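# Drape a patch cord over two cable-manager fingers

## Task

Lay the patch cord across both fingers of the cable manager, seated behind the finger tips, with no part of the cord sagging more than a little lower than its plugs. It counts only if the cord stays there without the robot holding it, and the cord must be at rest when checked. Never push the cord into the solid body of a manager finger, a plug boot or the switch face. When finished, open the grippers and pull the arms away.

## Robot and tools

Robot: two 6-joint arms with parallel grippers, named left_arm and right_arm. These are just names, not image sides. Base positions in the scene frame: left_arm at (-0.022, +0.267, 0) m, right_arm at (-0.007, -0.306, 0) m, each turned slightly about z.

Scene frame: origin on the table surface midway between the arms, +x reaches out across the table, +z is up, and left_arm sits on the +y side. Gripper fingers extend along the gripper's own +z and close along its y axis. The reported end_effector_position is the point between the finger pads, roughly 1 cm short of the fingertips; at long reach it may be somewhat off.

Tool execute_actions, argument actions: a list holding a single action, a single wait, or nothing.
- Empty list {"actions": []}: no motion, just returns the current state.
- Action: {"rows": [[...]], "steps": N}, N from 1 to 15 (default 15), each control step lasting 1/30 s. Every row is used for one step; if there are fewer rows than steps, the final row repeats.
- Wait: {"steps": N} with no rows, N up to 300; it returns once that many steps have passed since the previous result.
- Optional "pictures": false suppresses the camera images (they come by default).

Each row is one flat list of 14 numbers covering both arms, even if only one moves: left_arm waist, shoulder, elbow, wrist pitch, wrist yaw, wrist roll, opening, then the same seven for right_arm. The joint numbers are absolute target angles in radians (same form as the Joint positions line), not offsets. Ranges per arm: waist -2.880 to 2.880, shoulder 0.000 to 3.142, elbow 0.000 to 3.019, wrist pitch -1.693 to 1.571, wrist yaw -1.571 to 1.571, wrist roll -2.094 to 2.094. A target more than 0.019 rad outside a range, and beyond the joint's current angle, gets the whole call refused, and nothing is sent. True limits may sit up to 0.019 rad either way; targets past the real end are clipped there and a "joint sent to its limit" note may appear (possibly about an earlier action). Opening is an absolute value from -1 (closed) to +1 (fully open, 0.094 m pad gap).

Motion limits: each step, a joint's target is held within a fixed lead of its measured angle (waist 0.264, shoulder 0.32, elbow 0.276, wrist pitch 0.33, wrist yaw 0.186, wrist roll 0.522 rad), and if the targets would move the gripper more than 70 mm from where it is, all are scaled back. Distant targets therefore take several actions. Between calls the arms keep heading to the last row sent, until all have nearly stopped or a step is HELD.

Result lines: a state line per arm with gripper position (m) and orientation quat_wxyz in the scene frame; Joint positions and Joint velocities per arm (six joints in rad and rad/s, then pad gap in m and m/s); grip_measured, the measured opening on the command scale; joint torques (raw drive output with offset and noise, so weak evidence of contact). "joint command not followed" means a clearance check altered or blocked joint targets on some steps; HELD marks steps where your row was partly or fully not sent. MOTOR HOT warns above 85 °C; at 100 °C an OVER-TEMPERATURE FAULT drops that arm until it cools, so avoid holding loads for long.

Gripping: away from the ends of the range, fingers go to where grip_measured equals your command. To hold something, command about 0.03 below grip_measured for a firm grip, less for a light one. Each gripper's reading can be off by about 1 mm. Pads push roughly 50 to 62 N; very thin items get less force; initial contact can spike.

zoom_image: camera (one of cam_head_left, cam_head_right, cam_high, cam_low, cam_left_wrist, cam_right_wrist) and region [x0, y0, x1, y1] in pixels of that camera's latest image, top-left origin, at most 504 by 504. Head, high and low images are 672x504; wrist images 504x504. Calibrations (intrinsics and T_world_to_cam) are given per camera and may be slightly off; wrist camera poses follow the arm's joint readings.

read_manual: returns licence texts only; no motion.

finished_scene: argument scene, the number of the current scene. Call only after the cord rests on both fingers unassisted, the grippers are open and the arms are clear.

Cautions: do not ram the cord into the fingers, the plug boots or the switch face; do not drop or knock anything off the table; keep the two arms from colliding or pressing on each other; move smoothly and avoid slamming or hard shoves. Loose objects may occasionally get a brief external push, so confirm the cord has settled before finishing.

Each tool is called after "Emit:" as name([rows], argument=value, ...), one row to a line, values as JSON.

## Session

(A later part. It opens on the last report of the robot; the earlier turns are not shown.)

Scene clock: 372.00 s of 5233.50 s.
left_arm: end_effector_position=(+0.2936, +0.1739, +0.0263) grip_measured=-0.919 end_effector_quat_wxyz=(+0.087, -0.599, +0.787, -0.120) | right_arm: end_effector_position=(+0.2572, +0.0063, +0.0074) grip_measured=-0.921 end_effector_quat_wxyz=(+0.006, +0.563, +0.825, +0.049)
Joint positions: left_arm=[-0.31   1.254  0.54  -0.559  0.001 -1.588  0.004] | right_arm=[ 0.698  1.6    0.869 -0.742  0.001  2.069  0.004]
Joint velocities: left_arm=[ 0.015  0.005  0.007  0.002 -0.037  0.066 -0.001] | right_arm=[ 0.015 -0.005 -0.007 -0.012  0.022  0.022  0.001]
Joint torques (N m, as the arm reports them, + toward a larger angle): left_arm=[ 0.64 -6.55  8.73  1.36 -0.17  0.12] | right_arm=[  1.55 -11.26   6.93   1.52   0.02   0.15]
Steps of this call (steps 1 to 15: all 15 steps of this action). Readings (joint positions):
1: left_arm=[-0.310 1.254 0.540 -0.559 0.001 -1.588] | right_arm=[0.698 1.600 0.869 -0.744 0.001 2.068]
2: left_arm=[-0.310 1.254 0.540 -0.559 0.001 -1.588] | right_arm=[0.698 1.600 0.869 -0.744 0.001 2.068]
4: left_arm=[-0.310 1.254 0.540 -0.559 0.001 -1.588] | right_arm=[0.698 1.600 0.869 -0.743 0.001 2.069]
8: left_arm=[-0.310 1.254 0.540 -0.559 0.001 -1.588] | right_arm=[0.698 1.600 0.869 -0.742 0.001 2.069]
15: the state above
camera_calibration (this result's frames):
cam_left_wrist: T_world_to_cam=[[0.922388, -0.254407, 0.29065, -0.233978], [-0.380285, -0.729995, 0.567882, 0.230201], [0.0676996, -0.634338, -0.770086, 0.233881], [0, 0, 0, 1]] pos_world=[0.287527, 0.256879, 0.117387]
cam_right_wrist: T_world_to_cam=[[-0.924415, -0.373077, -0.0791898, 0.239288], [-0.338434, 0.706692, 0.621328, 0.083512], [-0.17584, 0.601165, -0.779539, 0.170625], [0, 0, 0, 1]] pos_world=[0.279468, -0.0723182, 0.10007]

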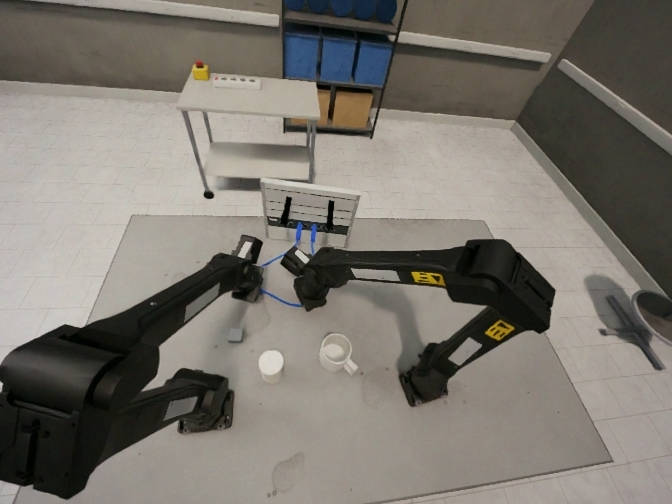

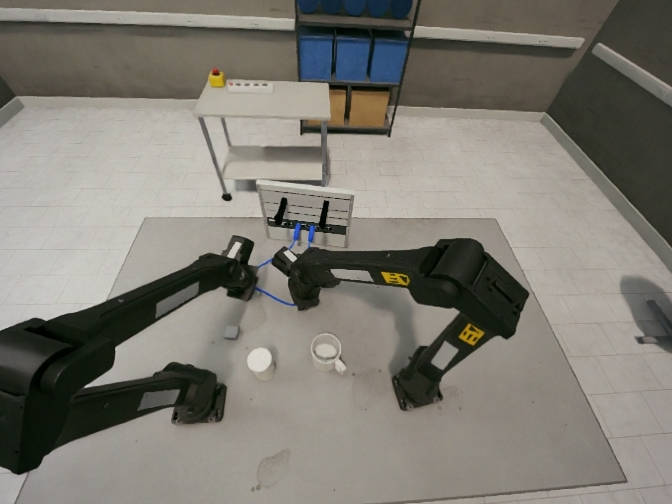

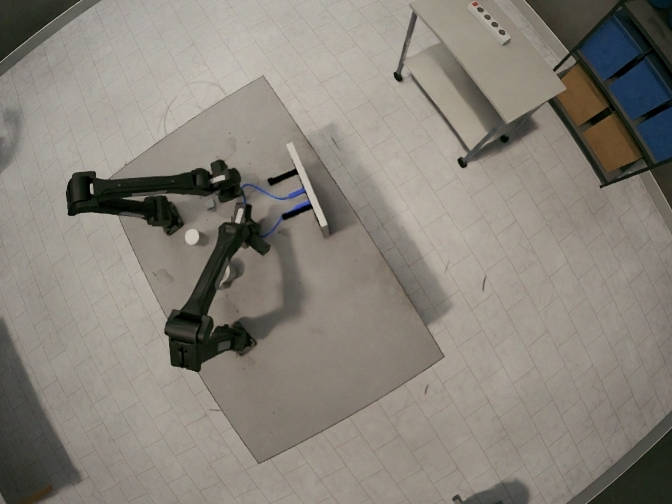

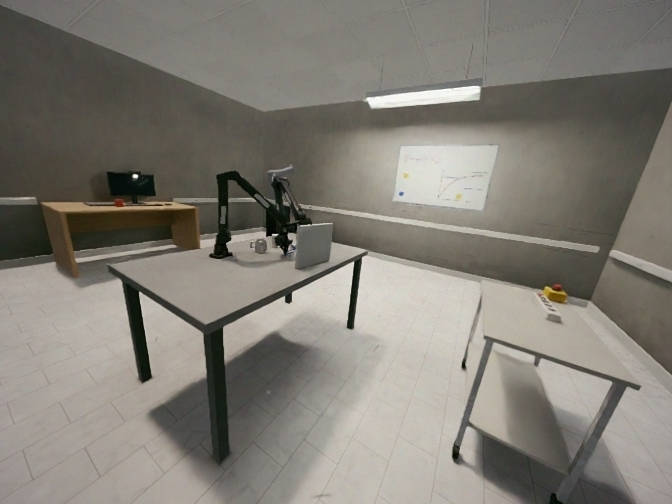

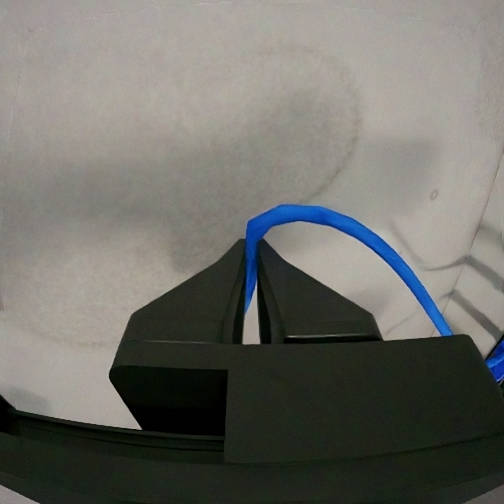

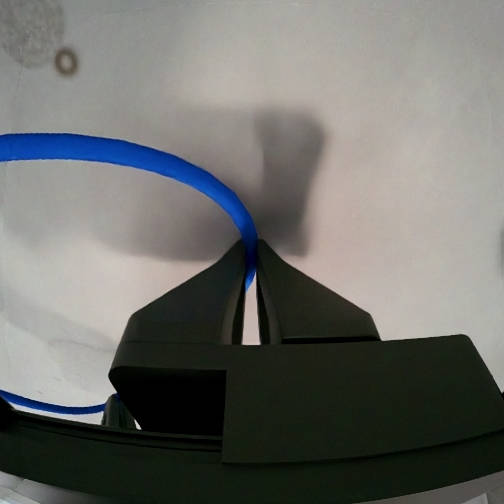

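Emit:
execute_actions([
  {"rows":[[-0.317,1.261,0.62,-0.60,0,-1.60,-0.95,0.675,1.583,0.93,-0.773,0,2.08,-0.945],[-0.324,1.268,0.67,-0.648,0,-1.617,-0.95,0.651,1.565,0.965,-0.805,0,2.08,-0.945],[-0.331,1.275,0.72,-0.692,0,-1.631,-0.95,0.628,1.548,1.0,-0.836,0,2.08,-0.945],[-0.338,1.282,0.77,-0.737,0,-1.646,-0.95,0.605,1.531,1.03,-0.868,0,2.08,-0.945],[-0.345,1.289,0.82,-0.781,0,-1.66,-0.95,0.582,1.513,1.057,-0.90,0,2.08,-0.945],[-0.352,1.296,0.87,-0.826,0,-1.675,-0.95,0.558,1.496,1.083,-0.931,0,2.08,-0.945],[-0.359,1.303,0.92,-0.87,0,-1.69,-0.95,0.535,1.479,1.109,-0.962,0,2.08,-0.945],[-0.367,1.31,0.97,-0.915,0,-1.704,-0.95,0.512,1.462,1.135,-0.994,0,2.08,-0.945],[-0.374,1.317,1.02,-0.96,0,-1.718,-0.95,0.489,1.444,1.16,-1.025,0,2.08,-0.945],[-0.381,1.324,1.07,-1.004,0,-1.733,-0.95,0.465,1.427,1.186,-1.057,0,2.08,-0.945],[-0.388,1.331,1.12,-1.048,0,-1.747,-0.95,0.442,1.41,1.212,-1.088,0,2.08,-0.945],[-0.395,1.338,1.17,-1.093,0,-1.762,-0.95,0.419,1.392,1.238,-1.12,0,2.08,-0.945],[-0.402,1.346,1.22,-1.137,0,-1.776,-0.95,0.396,1.375,1.263,-1.151,0,2.08,-0.945],[-0.41,1.356,1.27,-1.185,0,-1.795,-0.95,0.372,1.36,1.285,-1.185,0,2.08,-0.945],[-0.421,1.368,1.318,-1.24,0,-1.815,-0.95,0.355,1.35,1.305,-1.228,0,2.08,-0.945]],"steps":15},
], pictures=false)

Emit:
execute_actions([
  {"steps":30},
])

Scene clock: 396.60 s of 5233.50 s.
left_arm: end_effector_position=(+0.3892, +0.1099, +0.1998) grip_measured=-0.919 end_effector_quat_wxyz=(+0.066, -0.621, +0.772, -0.116) | right_arm: end_effector_position=(+0.3503, -0.0401, +0.1281) grip_measured=-0.921 end_effector_quat_wxyz=(+0.015, +0.654, +0.753, +0.078)
Joint positions: left_arm=[-0.387  1.34   1.134 -1.098  0.005 -1.718  0.004] | right_arm=[ 0.467  1.473  1.089 -1.028 -0.004  2.069  0.004]
Joint velocities: left_arm=[-0.298  0.288  1.585 -1.516  0.066 -0.432  0.001] | right_arm=[-0.532 -0.444  0.598 -0.759 -0.081 -0.022  0.   ]
Joint torques (N m, as the arm reports them, + toward a larger angle): left_arm=[-0.88 -9.13 13.25  0.92 -0.36 -0.03] | right_arm=[ -0.18 -13.25  13.95   0.15   0.14   0.11]
Steps of this call (steps 1 to 15: the robot went on to your last target; steps 16 to 90: nothing new was sent; then 21.10 s passed at rest; steps 91 to 105: all 15 steps of this action). Readings (joint positions):
91: left_arm=[-0.310 1.254 0.544 -0.566 0.001 -1.588] | right_arm=[0.697 1.600 0.870 -0.745 0.001 2.069]
92: left_arm=[-0.311 1.256 0.556 -0.589 0.002 -1.591] | right_arm=[0.693 1.599 0.875 -0.756 -0.001 2.069]
94: left_arm=[-0.316 1.267 0.612 -0.659 0.004 -1.602] | right_arm=[0.672 1.597 0.900 -0.795 -0.002 2.069]
98: left_arm=[-0.332 1.293 0.782 -0.795 0.004 -1.633] | right_arm=[0.601 1.568 0.963 -0.874 -0.002 2.069]
105: the state above

Scene clock: 397.60 s of 5233.50 s.
left_arm: end_effector_position=(+0.3987, +0.0880, +0.2544) grip_measured=-0.919 end_effector_quat_wxyz=(+0.062, -0.639, +0.757, -0.125) | right_arm: end_effector_position=(+0.3821, -0.0839, +0.2455) grip_measured=-0.921 end_effector_quat_wxyz=(+0.037, +0.694, +0.707, +0.131)
Joint positions: left_arm=[-0.426  1.358  1.294 -1.228  0.002 -1.803  0.004] | right_arm=[ 0.348  1.34   1.255 -1.213  0.     2.071  0.004]
Joint velocities: left_arm=[ 0.005 -0.015  0.007 -0.007 -0.11   0.066 -0.   ] | right_arm=[-0.005 -0.005  0.002 -0.002 -0.007 -0.007 -0.   ]
Joint torques (N m, as the arm reports them, + toward a larger angle): left_arm=[ 0.19 -9.2  11.27  0.32 -0.2  -0.06] | right_arm=[  0.9  -10.35  14.75   0.45   0.01   0.09]
Steps of this call (steps 1 to 30: the robot went on to your last target). Readings (joint positions):
1: left_arm=[-0.397 1.349 1.187 -1.146 0.005 -1.734] | right_arm=[0.449 1.458 1.110 -1.056 -0.011 2.071]
2: left_arm=[-0.408 1.356 1.231 -1.178 0.009 -1.747] | right_arm=[0.436 1.440 1.125 -1.086 -0.015 2.071]
4: left_arm=[-0.424 1.359 1.281 -1.204 0.007 -1.766] | right_arm=[0.409 1.409 1.162 -1.133 -0.010 2.071]
8: left_arm=[-0.426 1.355 1.294 -1.223 0.002 -1.788] | right_arm=[0.356 1.361 1.234 -1.200 -0.001 2.071]
30: the state above
All arms were judged still, so your last target was given up. Only a new action makes them travel on or press farther. Fingers that are still opening or closing keep moving.
camera_calibration (this result's frames):
cam_left_wrist: T_world_to_cam=[[0.95156, -0.154652, 0.265737, -0.433163], [-0.2914, -0.729328, 0.619004, 0.0294182], [0.098079, -0.666455, -0.739066, 0.330759], [0, 0, 0, 1]] pos_world=[0.388312, 0.174902, 0.34135]
cam_right_wrist: T_world_to_cam=[[-0.973127, -0.0169274, -0.229644, 0.425376], [-0.170459, 0.72345, 0.669002, -0.0327872], [0.154812, 0.69017, -0.706894, 0.295709], [0, 0, 0, 1]] pos_world=[0.362577, -0.173169, 0.328655]

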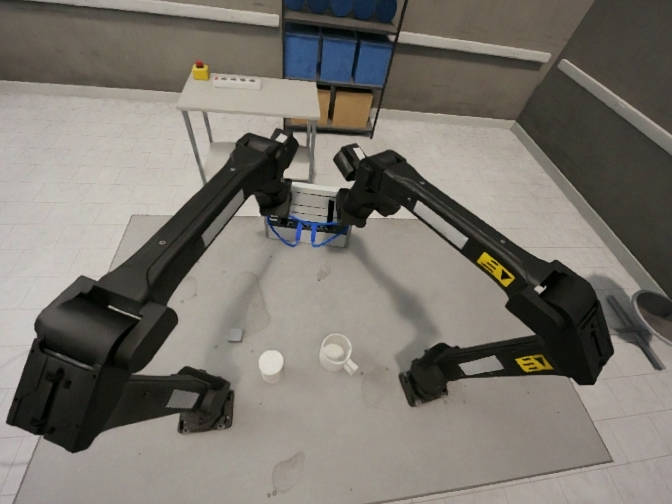

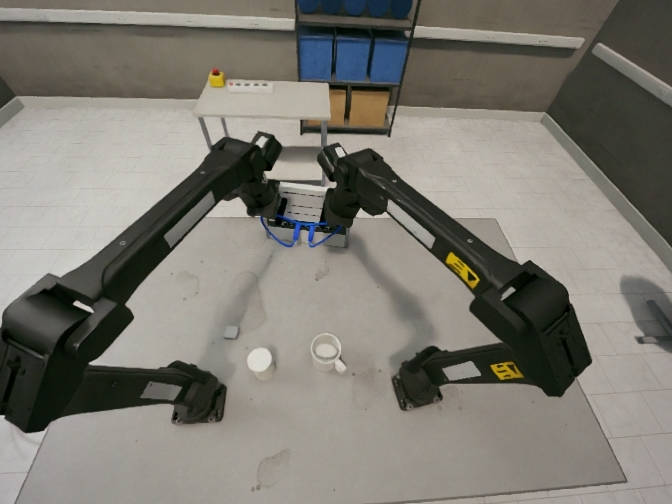

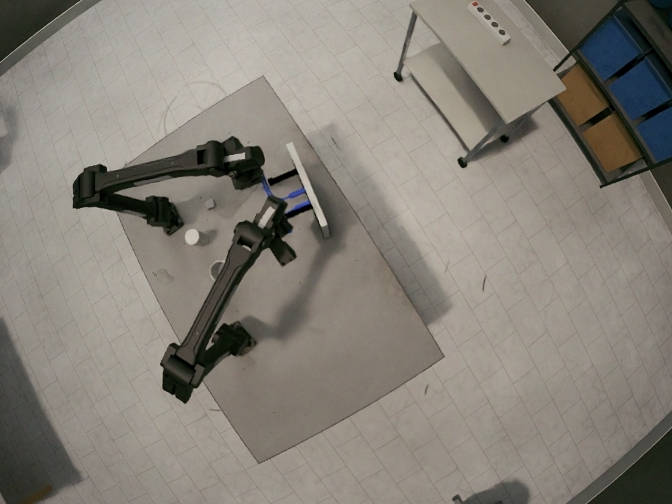

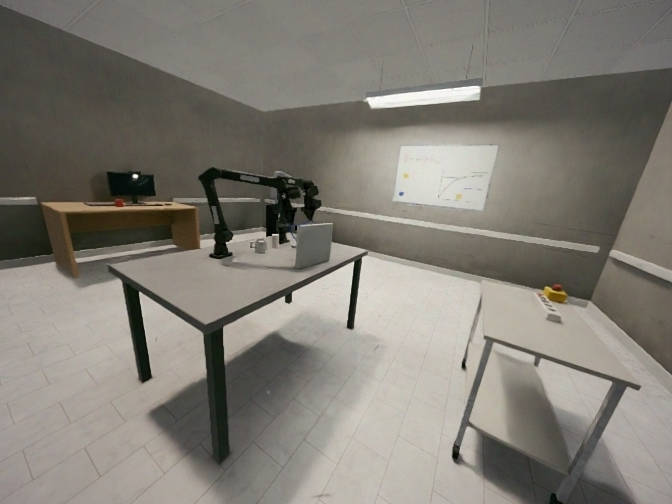

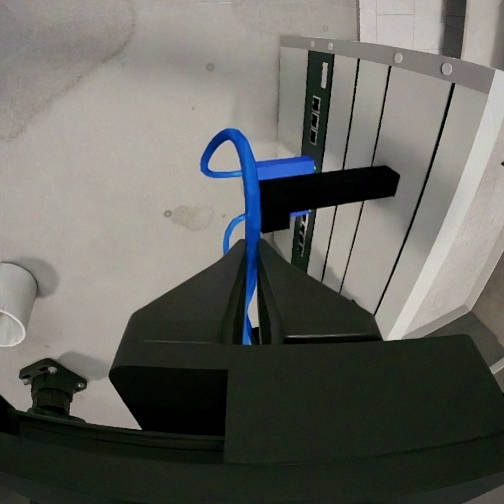

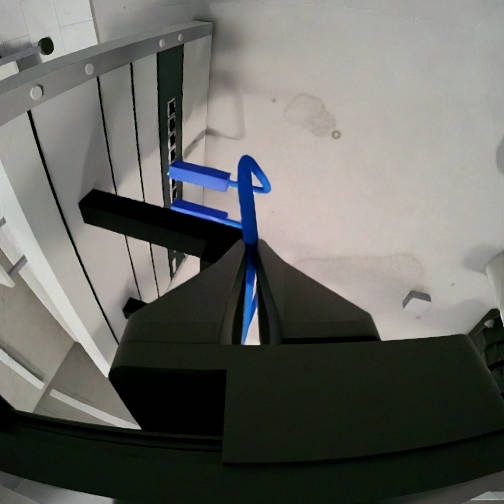

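Emit:
zoom_image(camera="cam_head_right", region=[240, 160, 360, 260])

Region (240, 160, 360, 260) of cam_head_right's 672x504 image, scaled by 4.200, with more detail than that image has.

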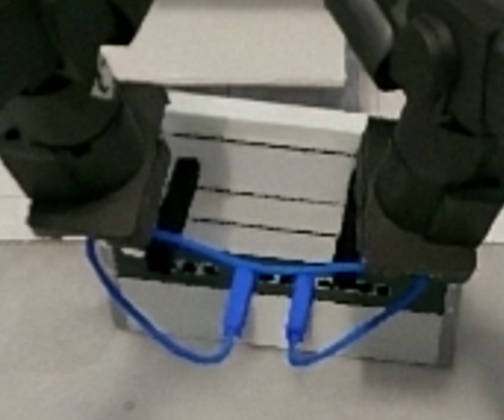

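Emit:
execute_actions([
  {"rows":[[-0.396,1.362,1.318,-1.24,0,-1.79,-0.95,0.355,1.35,1.305,-1.228,0,2.08,-0.945]],"steps":15},
])

Emit:
zoom_image(camera="cam_head_right", region=[240, 160, 360, 260])

Scene clock: 424.03 s of 5233.50 s.
left_arm: end_effector_position=(+0.4013, +0.0941, +0.2544) grip_measured=-0.919 end_effector_quat_wxyz=(+0.063, -0.644, +0.752, -0.125) | right_arm: end_effector_position=(+0.3810, -0.0820, +0.2455) grip_measured=-0.921 end_effector_quat_wxyz=(+0.035, +0.692, +0.709, +0.131)
Joint positions: left_arm=[-0.411  1.358  1.294 -1.228  0.003 -1.802  0.004] | right_arm=[ 0.352  1.34   1.255 -1.213 -0.003  2.071  0.004]
Joint velocities: left_arm=[ 0.005 -0.005 -0.007  0.007  0.022 -0.007 -0.001] | right_arm=[-0.005 -0.005 -0.007  0.002 -0.037 -0.051 -0.   ]
Joint torques (N m, as the arm reports them, + toward a larger angle): left_arm=[  0.85 -10.01  11.29   0.28  -0.25   0.14] | right_arm=[ 1.05 -9.67 14.79  0.51  0.11  0.1 ]
Steps of this call (steps 1 to 120: nothing new was sent; then 21.93 s passed at rest; steps 121 to 135: all 15 steps of this action). Readings (joint positions):
121: left_arm=[-0.424 1.358 1.294 -1.228 0.002 -1.803] | right_arm=[0.348 1.340 1.255 -1.213 0.000 2.071]
122: left_arm=[-0.422 1.358 1.294 -1.228 0.002 -1.803] | right_arm=[0.348 1.340 1.255 -1.213 0.000 2.071]
124: left_arm=[-0.415 1.358 1.294 -1.228 0.002 -1.803] | right_arm=[0.348 1.340 1.255 -1.213 0.000 2.071]
128: left_arm=[-0.411 1.358 1.294 -1.228 0.003 -1.802] | right_arm=[0.352 1.340 1.255 -1.213 -0.003 2.071]
135: the state above
camera_calibration (this result's frames):
cam_left_wrist: T_world_to_cam=[[0.953696, -0.141261, 0.265535, -0.436709], [-0.28108, -0.732778, 0.619702, 0.0306107], [0.107039, -0.665644, -0.738553, 0.330769], [0, 0, 0, 1]] pos_world=[0.389687, 0.180916, 0.341283]
cam_right_wrist: T_world_to_cam=[[-0.973375, -0.0208557, -0.228267, 0.42376], [-0.172826, 0.720946, 0.671094, -0.034196], [0.150572, 0.692677, -0.705356, 0.295988], [0, 0, 0, 1]] pos_world=[0.362, -0.171533, 0.328456]

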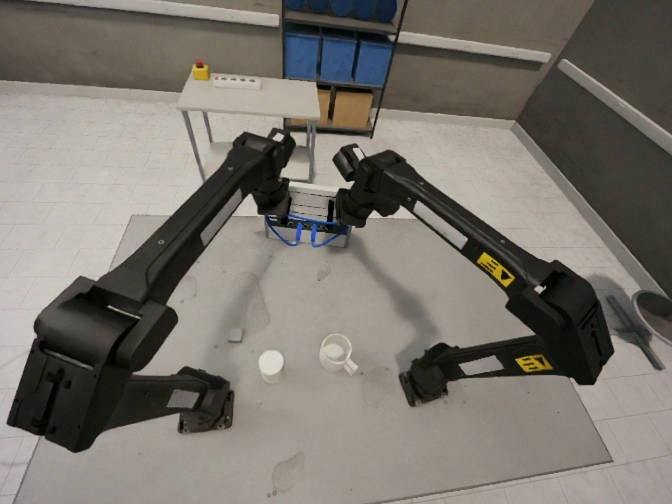

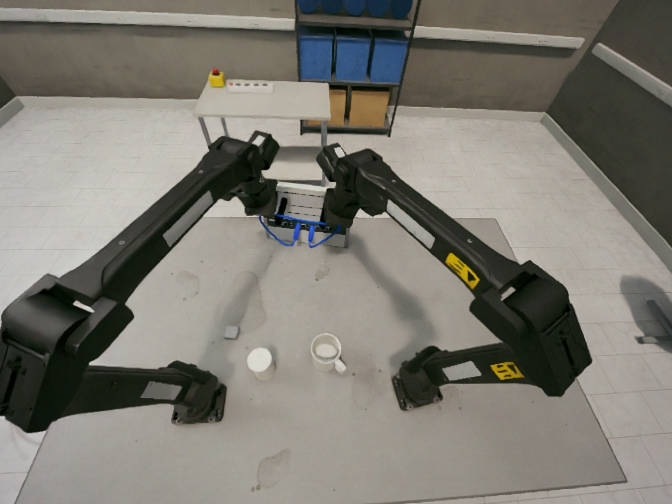

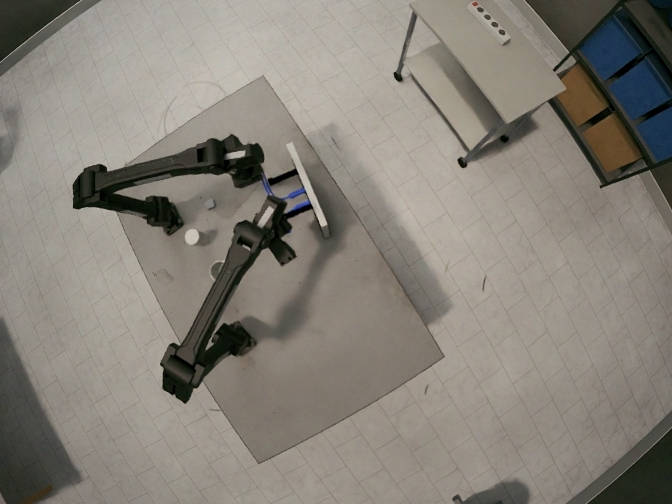

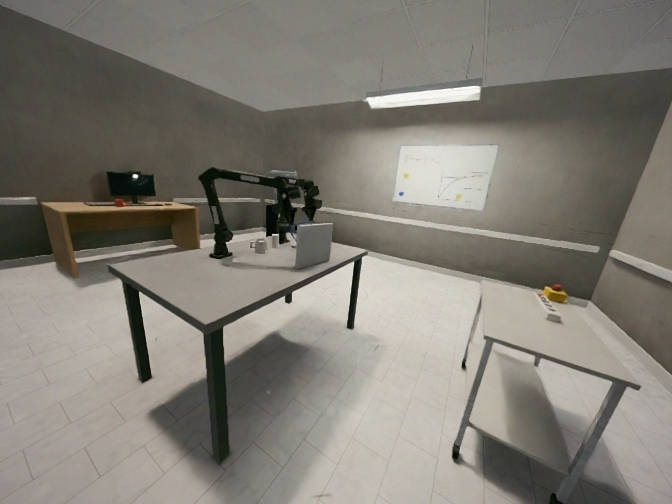

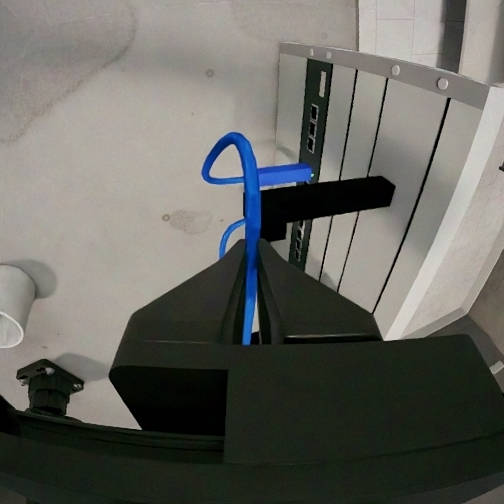

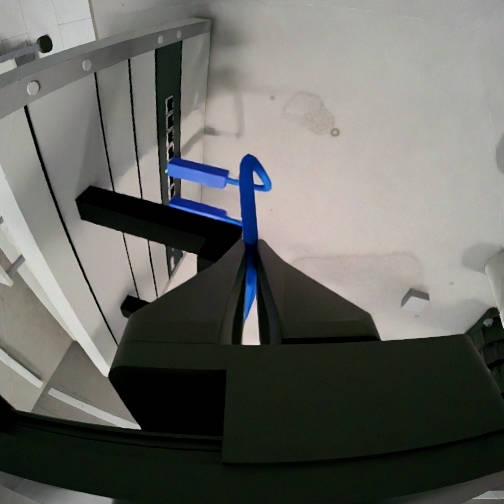

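Region (240, 160, 360, 260) of cam_head_right's 672x504 image, scaled by 4.200, with more detail than that image has.

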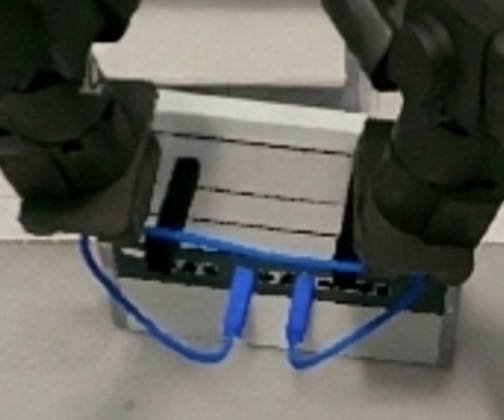

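Emit:
execute_actions([
  {"rows":[[-0.40,1.365,1.345,-1.235,0,-1.79,-0.95,0.362,1.345,1.325,-1.22,0,2.08,-0.945],[-0.397,1.375,1.358,-1.235,0,-1.79,-0.95,0.36,1.353,1.336,-1.22,0,2.08,-0.945],[-0.395,1.388,1.371,-1.235,0,-1.785,-0.95,0.354,1.364,1.347,-1.22,0,2.08,-0.945],[-0.393,1.401,1.384,-1.235,0,-1.785,-0.95,0.348,1.375,1.358,-1.22,0,2.08,-0.945],[-0.391,1.414,1.397,-1.235,0,-1.78,-0.95,0.342,1.386,1.369,-1.22,0,2.08,-0.945],[-0.389,1.427,1.41,-1.235,0,-1.78,-0.95,0.336,1.397,1.38,-1.22,0,2.08,-0.945],[-0.387,1.44,1.423,-1.24,0,-1.775,-0.95,0.33,1.408,1.391,-1.225,0,2.08,-0.945],[-0.385,1.453,1.436,-1.24,0,-1.775,-0.95,0.324,1.419,1.402,-1.225,0,2.08,-0.945],[-0.383,1.466,1.449,-1.24,0,-1.77,-0.95,0.318,1.43,1.413,-1.225,0,2.08,-0.945],[-0.381,1.479,1.462,-1.24,0,-1.77,-0.95,0.312,1.441,1.424,-1.225,0,2.08,-0.945],[-0.379,1.492,1.475,-1.245,0,-1.765,-0.95,0.306,1.452,1.435,-1.23,0,2.08,-0.945],[-0.377,1.505,1.488,-1.245,0,-1.765,-0.95,0.30,1.463,1.446,-1.23,0,2.08,-0.945],[-0.375,1.518,1.50,-1.245,0,-1.76,-0.95,0.294,1.474,1.457,-1.23,0,2.08,-0.945],[-0.373,1.531,1.51,-1.245,0,-1.755,-0.95,0.288,1.485,1.465,-1.23,0,2.08,-0.945],[-0.371,1.545,1.513,-1.245,0,-1.75,-0.95,0.282,1.497,1.468,-1.23,0,2.08,-0.945]],"steps":15},
], pictures=false)

Emit:
execute_actions([
  {"steps":25},
])

Scene clock: 451.67 s of 5233.50 s.
left_arm: end_effector_position=(+0.4600, +0.0840, +0.2534) grip_measured=-0.919 end_effector_quat_wxyz=(+0.066, -0.643, +0.753, -0.122) | right_arm: end_effector_position=(+0.4355, -0.0812, +0.2479) grip_measured=-0.921 end_effector_quat_wxyz=(+0.040, +0.711, +0.690, +0.132)
Joint positions: left_arm=[-0.386  1.51   1.45  -1.232  0.002 -1.777  0.004] | right_arm=[ 0.298  1.462  1.384 -1.215 -0.002  2.071  0.004]
Joint velocities: left_arm=[ 0.073  0.366  0.266  0.002 -0.095  0.125  0.001] | right_arm=[-0.2    0.317  0.217 -0.002 -0.007 -0.037 -0.001]
Joint torques (N m, as the arm reports them, + toward a larger angle): left_arm=[  0.49 -10.97  13.04   0.51  -0.21   0.17] | right_arm=[  0.26 -11.65  16.52   0.51   0.12   0.1 ]
Steps of this call (steps 1 to 15: the robot went on to your last target; steps 16 to 90: nothing new was sent; then 24.13 s passed at rest; steps 91 to 105: all 15 steps of this action). Readings (joint positions):
91: left_arm=[-0.411 1.358 1.294 -1.228 0.003 -1.802] | right_arm=[0.352 1.340 1.255 -1.213 -0.003 2.071]
92: left_arm=[-0.411 1.358 1.295 -1.228 0.003 -1.802] | right_arm=[0.352 1.340 1.255 -1.213 -0.003 2.071]
94: left_arm=[-0.410 1.365 1.306 -1.228 0.003 -1.801] | right_arm=[0.352 1.344 1.261 -1.213 -0.003 2.071]
98: left_arm=[-0.403 1.410 1.362 -1.228 0.002 -1.794] | right_arm=[0.345 1.377 1.304 -1.213 -0.002 2.071]
105: the state above

Scene clock: 452.50 s of 5233.50 s.
left_arm: end_effector_position=(+0.4677, +0.0841, +0.2404) grip_measured=-0.919 end_effector_quat_wxyz=(+0.061, -0.641, +0.757, -0.111) | right_arm: end_effector_position=(+0.4453, -0.0866, +0.2367) grip_measured=-0.921 end_effector_quat_wxyz=(+0.038, +0.718, +0.684, +0.121)
Joint positions: left_arm=[-0.381  1.546  1.462 -1.233  0.001 -1.763  0.004] | right_arm=[ 0.28   1.496  1.395 -1.216 -0.001  2.071  0.004]
Joint velocities: left_arm=[-0.005 -0.015 -0.002 -0.002 -0.007  0.051 -0.   ] | right_arm=[ 0.005  0.005 -0.002  0.037  0.022  0.007 -0.001]
Joint torques (N m, as the arm reports them, + toward a larger angle): left_arm=[  0.75 -12.9   13.51   0.28  -0.21   0.16] | right_arm=[  0.1  -13.9   16.92   0.44   0.06   0.07]
Steps of this call (steps 1 to 25: the robot went on to your last target). Readings (joint positions):
1: left_arm=[-0.384 1.521 1.457 -1.232 0.002 -1.774] | right_arm=[0.292 1.473 1.390 -1.215 -0.002 2.071]
2: left_arm=[-0.383 1.531 1.461 -1.232 0.002 -1.771] | right_arm=[0.286 1.481 1.394 -1.215 -0.002 2.071]
4: left_arm=[-0.381 1.542 1.461 -1.233 0.002 -1.768] | right_arm=[0.281 1.491 1.394 -1.215 -0.001 2.071]
8: left_arm=[-0.381 1.546 1.461 -1.233 0.002 -1.765] | right_arm=[0.280 1.496 1.394 -1.216 -0.001 2.071]
25: the state above
camera_calibration (this result's frames):
cam_left_wrist: T_world_to_cam=[[0.957613, -0.154269, 0.243265, -0.493091], [-0.274705, -0.743205, 0.610068, 0.0508468], [0.0866813, -0.651036, -0.754081, 0.318769], [0, 0, 0, 1]] pos_world=[0.458527, 0.169251, 0.329309]
cam_right_wrist: T_world_to_cam=[[-0.975861, 0.0469028, -0.213295, 0.487723], [-0.110127, 0.737712, 0.666073, -0.0392089], [0.188591, 0.673484, -0.71474, 0.266914], [0, 0, 0, 1]] pos_world=[0.421295, -0.173713, 0.320919]

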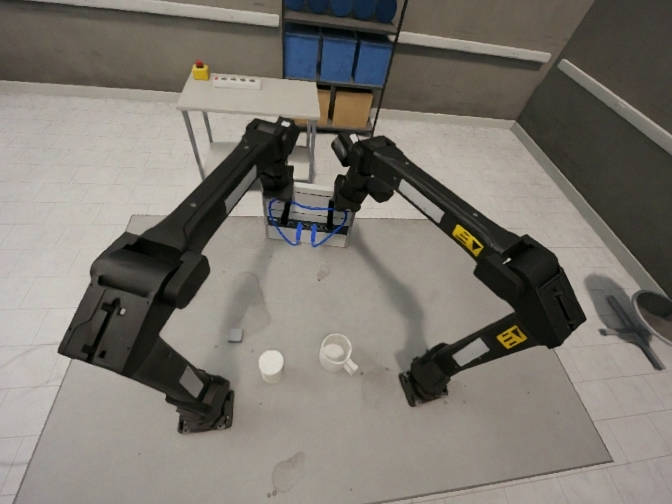

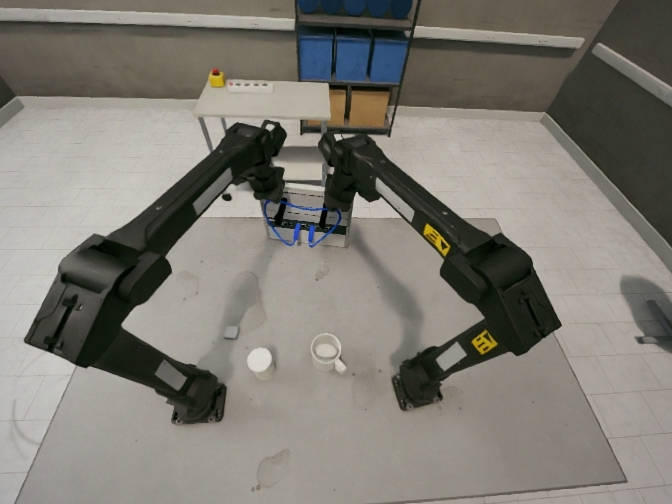

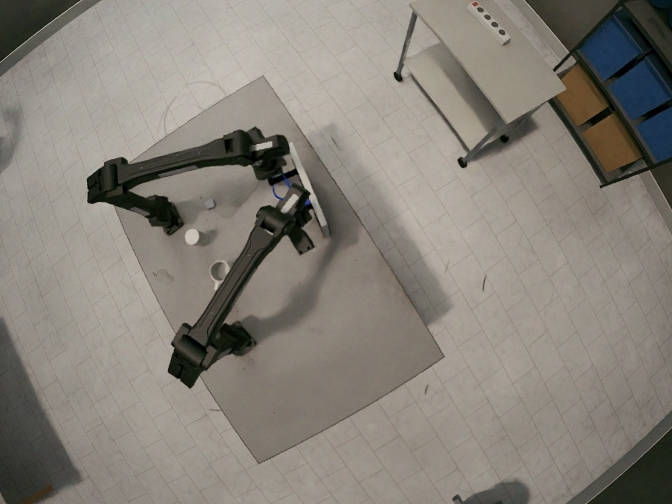

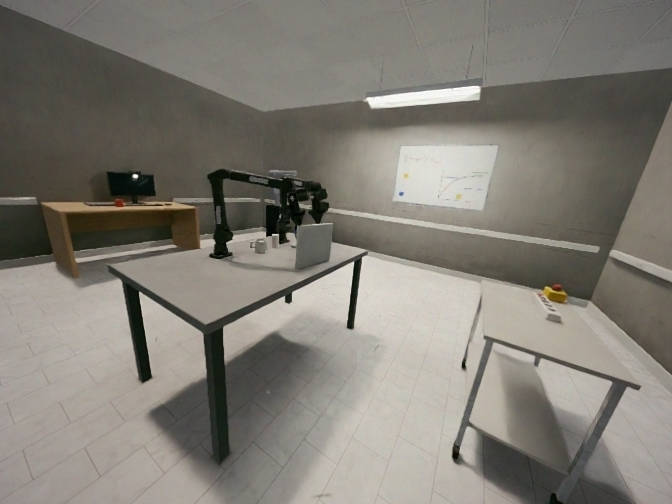

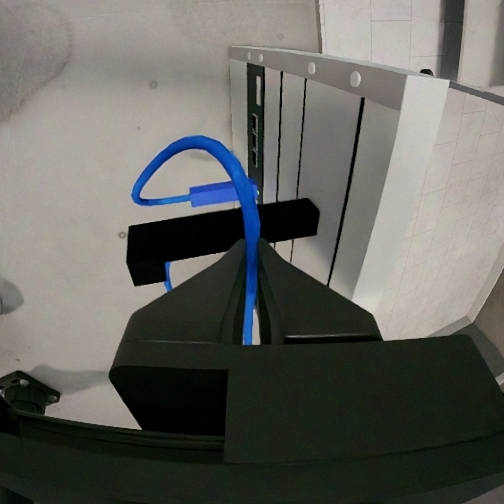

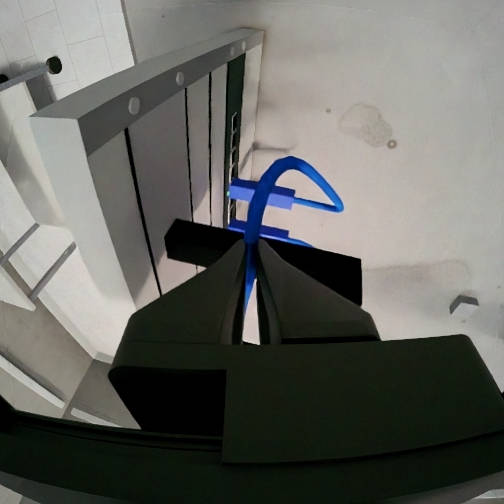

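Emit:
execute_actions([
  {"rows":[[-0.362,1.545,1.445,-1.225,0,-1.75,-0.95,0.282,1.497,1.378,-1.21,0,2.08,-0.945]],"steps":12},
], pictures=false)

Emit:
execute_actions([
  {"rows":[[-0.362,1.545,1.445,-1.225,0,-1.75,-0.65,0.282,1.497,1.378,-1.21,0,2.08,-0.65]],"steps":12},
], pictures=false)

Emit:
execute_actions([
  {"rows":[[-0.362,1.5,1.55,-1.3,0,-1.75,-0.65,0.282,1.45,1.5,-1.29,0,2.08,-0.65]],"steps":15},
], pictures=false)

Emit:
execute_actions([
  {"rows":[[0.1,1.2,1.3,-1.3,0,-1.0,-0.65,-0.2,1.2,1.3,-1.3,0,1.0,-0.65]],"steps":15},
], pictures=false)

Emit:
execute_actions([
  {"steps":90},
])

Emit:
zoom_image(camera="cam_head_right", region=[240, 160, 360, 260])

Scene clock: 465.70 s of 5233.50 s.
left_arm: end_effector_position=(+0.4658, +0.0888, +0.2351) grip_measured=-0.919 end_effector_quat_wxyz=(+0.059, -0.644, +0.755, -0.105) | right_arm: end_effector_position=(+0.4453, -0.0866, +0.2367) grip_measured=-0.921 end_effector_quat_wxyz=(+0.038, +0.718, +0.684, +0.121)
Joint positions: left_arm=[-0.374  1.546  1.449 -1.233  0.001 -1.763  0.004] | right_arm=[ 0.28   1.496  1.395 -1.216 -0.001  2.071  0.004]
Joint velocities: left_arm=[ 0.005 -0.015 -0.002 -0.012  0.037 -0.051 -0.   ] | right_arm=[ 0.005 -0.005 -0.007  0.002 -0.022 -0.051  0.   ]
Joint torques (N m, as the arm reports them, + toward a larger angle): left_arm=[  0.57 -12.33   8.58   0.95  -0.19   0.14] | right_arm=[  0.98 -13.63   8.9    1.27   0.11   0.15]
Steps of this call (steps 1 to 15: the robot went on to your last target; steps 16 to 90: nothing new was sent; then 9.80 s passed at rest; steps 91 to 102: all 12 steps of this action). Readings (joint positions):
91: left_arm=[-0.381 1.546 1.461 -1.233 0.001 -1.763] | right_arm=[0.280 1.496 1.395 -1.216 -0.001 2.071]
92: left_arm=[-0.380 1.546 1.458 -1.233 0.001 -1.763] | right_arm=[0.280 1.496 1.395 -1.216 -0.001 2.071]
94: left_arm=[-0.377 1.546 1.453 -1.233 0.001 -1.763] | right_arm=[0.280 1.496 1.395 -1.216 -0.001 2.071]
98: left_arm=[-0.374 1.546 1.449 -1.233 0.001 -1.763] | right_arm=[0.280 1.496 1.395 -1.216 -0.001 2.071]
102: the state above

Scene clock: 466.10 s of 5233.50 s.
left_arm: end_effector_position=(+0.4658, +0.0888, +0.2351) grip_measured=-0.652 end_effector_quat_wxyz=(+0.059, -0.644, +0.755, -0.105) | right_arm: end_effector_position=(+0.4453, -0.0866, +0.2367) grip_measured=-0.652 end_effector_quat_wxyz=(+0.038, +0.718, +0.684, +0.121)
Joint positions: left_arm=[-0.374  1.546  1.449 -1.233  0.001 -1.762  0.016] | right_arm=[ 0.28   1.496  1.395 -1.216 -0.001  2.071  0.016]
Joint velocities: left_arm=[ 0.015 -0.024  0.007 -0.002  0.051 -0.022  0.   ] | right_arm=[ 0.005  0.005 -0.022 -0.012  0.007  0.022  0.   ]
Joint torques (N m, as the arm reports them, + toward a larger angle): left_arm=[  0.86 -13.15   8.8    0.96  -0.19   0.13] | right_arm=[  0.62 -12.92   8.86   1.3    0.08   0.15]
Steps of this call (steps 1 to 12: all 12 steps of this action). Readings (joint positions):
1: left_arm=[-0.374 1.546 1.449 -1.233 0.001 -1.762] | right_arm=[0.280 1.496 1.395 -1.216 -0.001 2.071]
2: left_arm=[-0.374 1.546 1.449 -1.233 0.001 -1.762] | right_arm=[0.280 1.496 1.395 -1.216 -0.001 2.071]
4: left_arm=[-0.374 1.546 1.449 -1.233 0.001 -1.762] | right_arm=[0.280 1.496 1.395 -1.216 -0.001 2.071]
8: left_arm=[-0.374 1.546 1.449 -1.233 0.001 -1.762] | right_arm=[0.280 1.496 1.395 -1.216 -0.001 2.071]
12: the state above

Scene clock: 466.60 s of 5233.50 s.
left_arm: end_effector_position=(+0.4611, +0.0905, +0.2841) grip_measured=-0.652 end_effector_quat_wxyz=(+0.073, -0.642, +0.753, -0.130) | right_arm: end_effector_position=(+0.4381, -0.0901, +0.2655) grip_measured=-0.652 end_effector_quat_wxyz=(+0.040, +0.718, +0.684, +0.127)
Joint positions: left_arm=[-0.374  1.492  1.507 -1.287  0.001 -1.762  0.016] | right_arm=[ 0.28   1.462  1.432 -1.274 -0.001  2.071  0.016]
Joint velocities: left_arm=[-0.005 -0.005 -0.002  0.002  0.007  0.051 -0.001] | right_arm=[-0.005 -0.005  0.017 -0.042 -0.007 -0.007 -0.   ]
Joint torques (N m, as the arm reports them, + toward a larger angle): left_arm=[  0.7  -11.71  12.66   0.47  -0.2    0.14] | right_arm=[  0.67 -13.43  16.36   0.29   0.02   0.12]
Steps of this call (steps 1 to 15: all 15 steps of this action). Readings (joint positions):
1: left_arm=[-0.374 1.545 1.455 -1.245 0.001 -1.762] | right_arm=[0.280 1.495 1.399 -1.228 -0.001 2.071]
2: left_arm=[-0.374 1.544 1.462 -1.262 0.001 -1.762] | right_arm=[0.280 1.495 1.403 -1.246 -0.001 2.071]
4: left_arm=[-0.374 1.534 1.478 -1.279 0.001 -1.762] | right_arm=[0.280 1.488 1.412 -1.266 -0.001 2.071]
8: left_arm=[-0.374 1.505 1.501 -1.285 0.001 -1.762] | right_arm=[0.280 1.472 1.427 -1.273 -0.001 2.071]
15: the state above

Scene clock: 467.10 s of 5233.50 s.
left_arm: end_effector_position=(+0.3924, +0.3356, +0.3309) grip_measured=-0.652 end_effector_quat_wxyz=(+0.184, -0.580, +0.788, -0.091) | right_arm: end_effector_position=(+0.4152, -0.3384, +0.3276) grip_measured=-0.652 end_effector_quat_wxyz=(+0.173, +0.577, +0.791, +0.105)
Joint positions: left_arm=[ 0.139  1.185  1.314 -1.286 -0.004 -1.104  0.016] | right_arm=[-0.245  1.198  1.317 -1.283  0.005  1.186  0.016]
Joint velocities: left_arm=[-0.015 -0.132 -0.007 -0.007  0.022  0.681 -0.001] | right_arm=[ 0.063 -0.278  0.007  0.002 -0.007 -1.209  0.   ]
Joint torques (N m, as the arm reports them, + toward a larger angle): left_arm=[-3.3  -5.36  8.1   0.59 -0.03  0.14] | right_arm=[ 4.   -6.94  9.3   0.95 -0.18 -0.1 ]
Steps of this call (steps 1 to 15: all 15 steps of this action). Readings (joint positions):
1: left_arm=[-0.367 1.482 1.494 -1.283 0.003 -1.725] | right_arm=[0.272 1.456 1.425 -1.274 -0.005 2.034]
2: left_arm=[-0.355 1.461 1.465 -1.281 0.004 -1.683] | right_arm=[0.256 1.442 1.408 -1.274 -0.006 1.990]
4: left_arm=[-0.305 1.405 1.403 -1.281 0.004 -1.595] | right_arm=[0.196 1.402 1.371 -1.274 -0.006 1.899]
8: left_arm=[-0.136 1.295 1.337 -1.282 0.004 -1.395] | right_arm=[0.011 1.317 1.335 -1.274 -0.006 1.693]
15: the state above

Scene clock: 470.10 s of 5233.50 s.
left_arm: end_effector_position=(+0.3941, +0.3232, +0.3242) grip_measured=-0.652 end_effector_quat_wxyz=(+0.180, -0.532, +0.824, -0.083) | right_arm: end_effector_position=(+0.4131, -0.3180, +0.3291) grip_measured=-0.652 end_effector_quat_wxyz=(+0.180, +0.486, +0.850, +0.096)
Joint positions: left_arm=[ 0.11   1.192  1.306 -1.286 -0.002 -1.012  0.016] | right_arm=[-0.199  1.187  1.312 -1.284  0.001  1.012  0.016]
Joint velocities: left_arm=[-0.005  0.005  0.002  0.002  0.022  0.007  0.   ] | right_arm=[-0.005  0.005  0.002  0.002  0.022 -0.022  0.   ]
Joint torques (N m, as the arm reports them, + toward a larger angle): left_arm=[-1.19 -7.12  9.04  0.51 -0.03  0.14] | right_arm=[ 1.43 -7.72  9.53  0.86  0.   -0.09]
Steps of this call (steps 1 to 30: the robot went on to your last target; steps 31 to 90: nothing new was sent). Readings (joint positions):
1: left_arm=[0.137 1.182 1.314 -1.286 -0.004 -1.086] | right_arm=[-0.239 1.190 1.317 -1.284 0.005 1.151]
2: left_arm=[0.131 1.182 1.314 -1.286 -0.004 -1.071] | right_arm=[-0.230 1.186 1.317 -1.284 0.004 1.123]
4: left_arm=[0.119 1.184 1.311 -1.286 -0.003 -1.049] | right_arm=[-0.211 1.186 1.317 -1.284 0.002 1.082]
8: left_arm=[0.110 1.190 1.306 -1.286 -0.002 -1.027] | right_arm=[-0.199 1.187 1.312 -1.284 0.001 1.040]
90: the state above
All arms were judged still, so your last target was given up. Only a new action makes them travel on or press farther. Fingers that are still opening or closing keep moving.
camera_calibration (this result's frames):
cam_left_wrist: T_world_to_cam=[[0.846425, -0.421766, 0.325082, -0.302364], [-0.524848, -0.763931, 0.375426, 0.338611], [0.0899983, -0.488389, -0.867973, 0.527018], [0, 0, 0, 1]] pos_world=[0.386217, 0.388539, 0.428607]
cam_right_wrist: T_world_to_cam=[[-0.788565, -0.520254, -0.327874, 0.266824], [-0.613654, 0.700349, 0.364609, 0.361817], [0.0399373, 0.488719, -0.871527, 0.549186], [0, 0, 0, 1]] pos_world=[0.410505, -0.382979, 0.434193]

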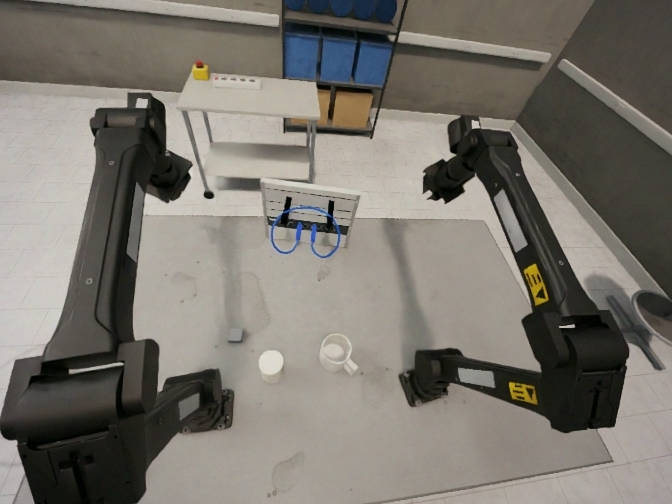

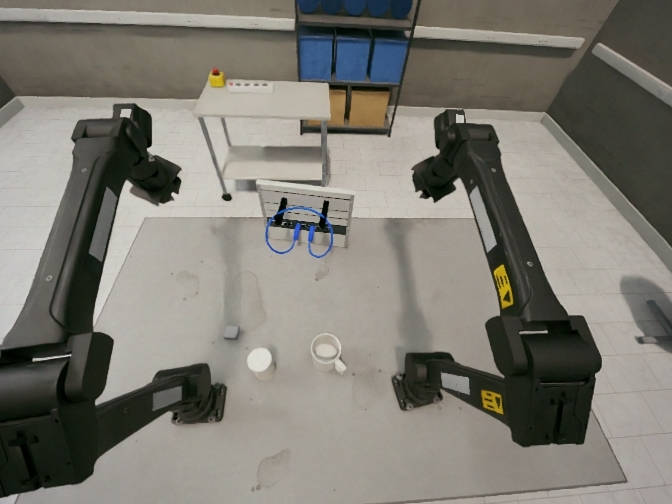

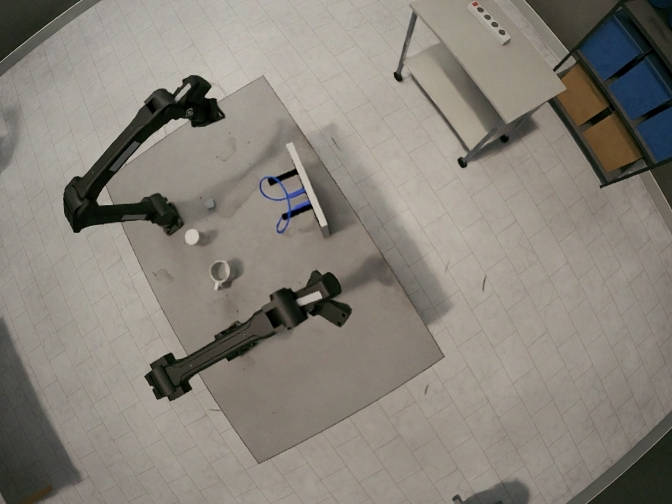

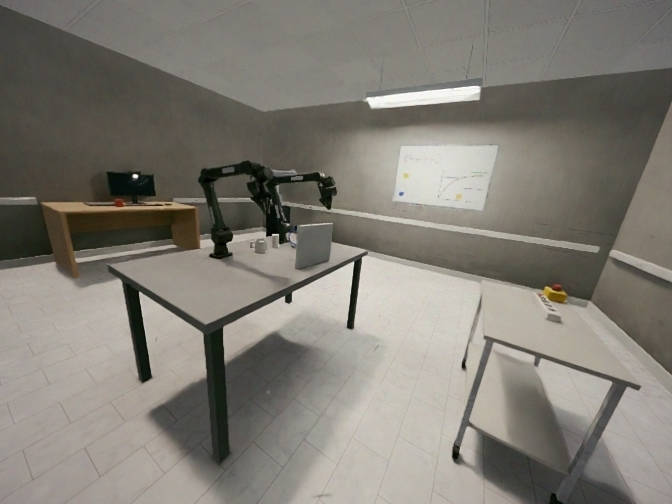

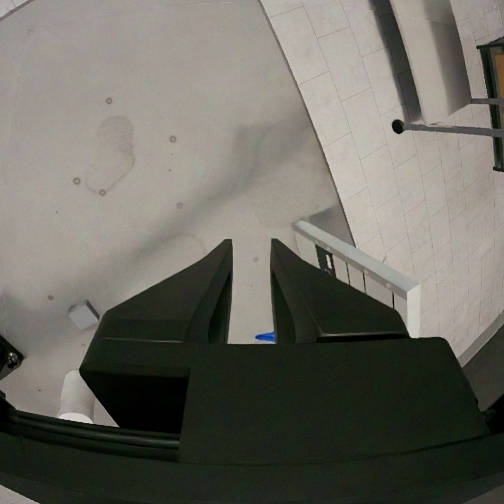

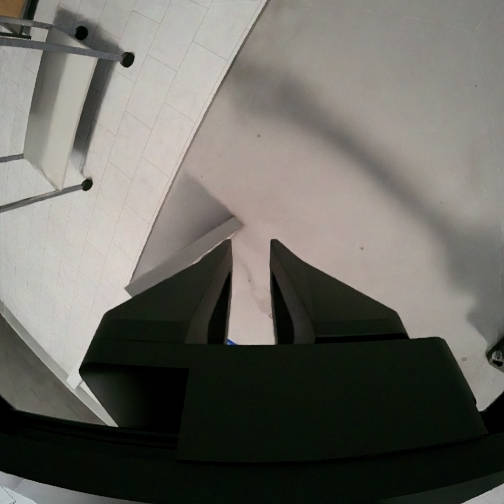

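Region (240, 160, 360, 260) of cam_head_right's 672x504 image, scaled by 4.200, with more detail than that image has.

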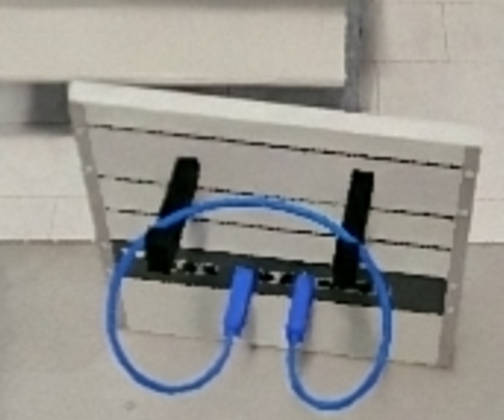

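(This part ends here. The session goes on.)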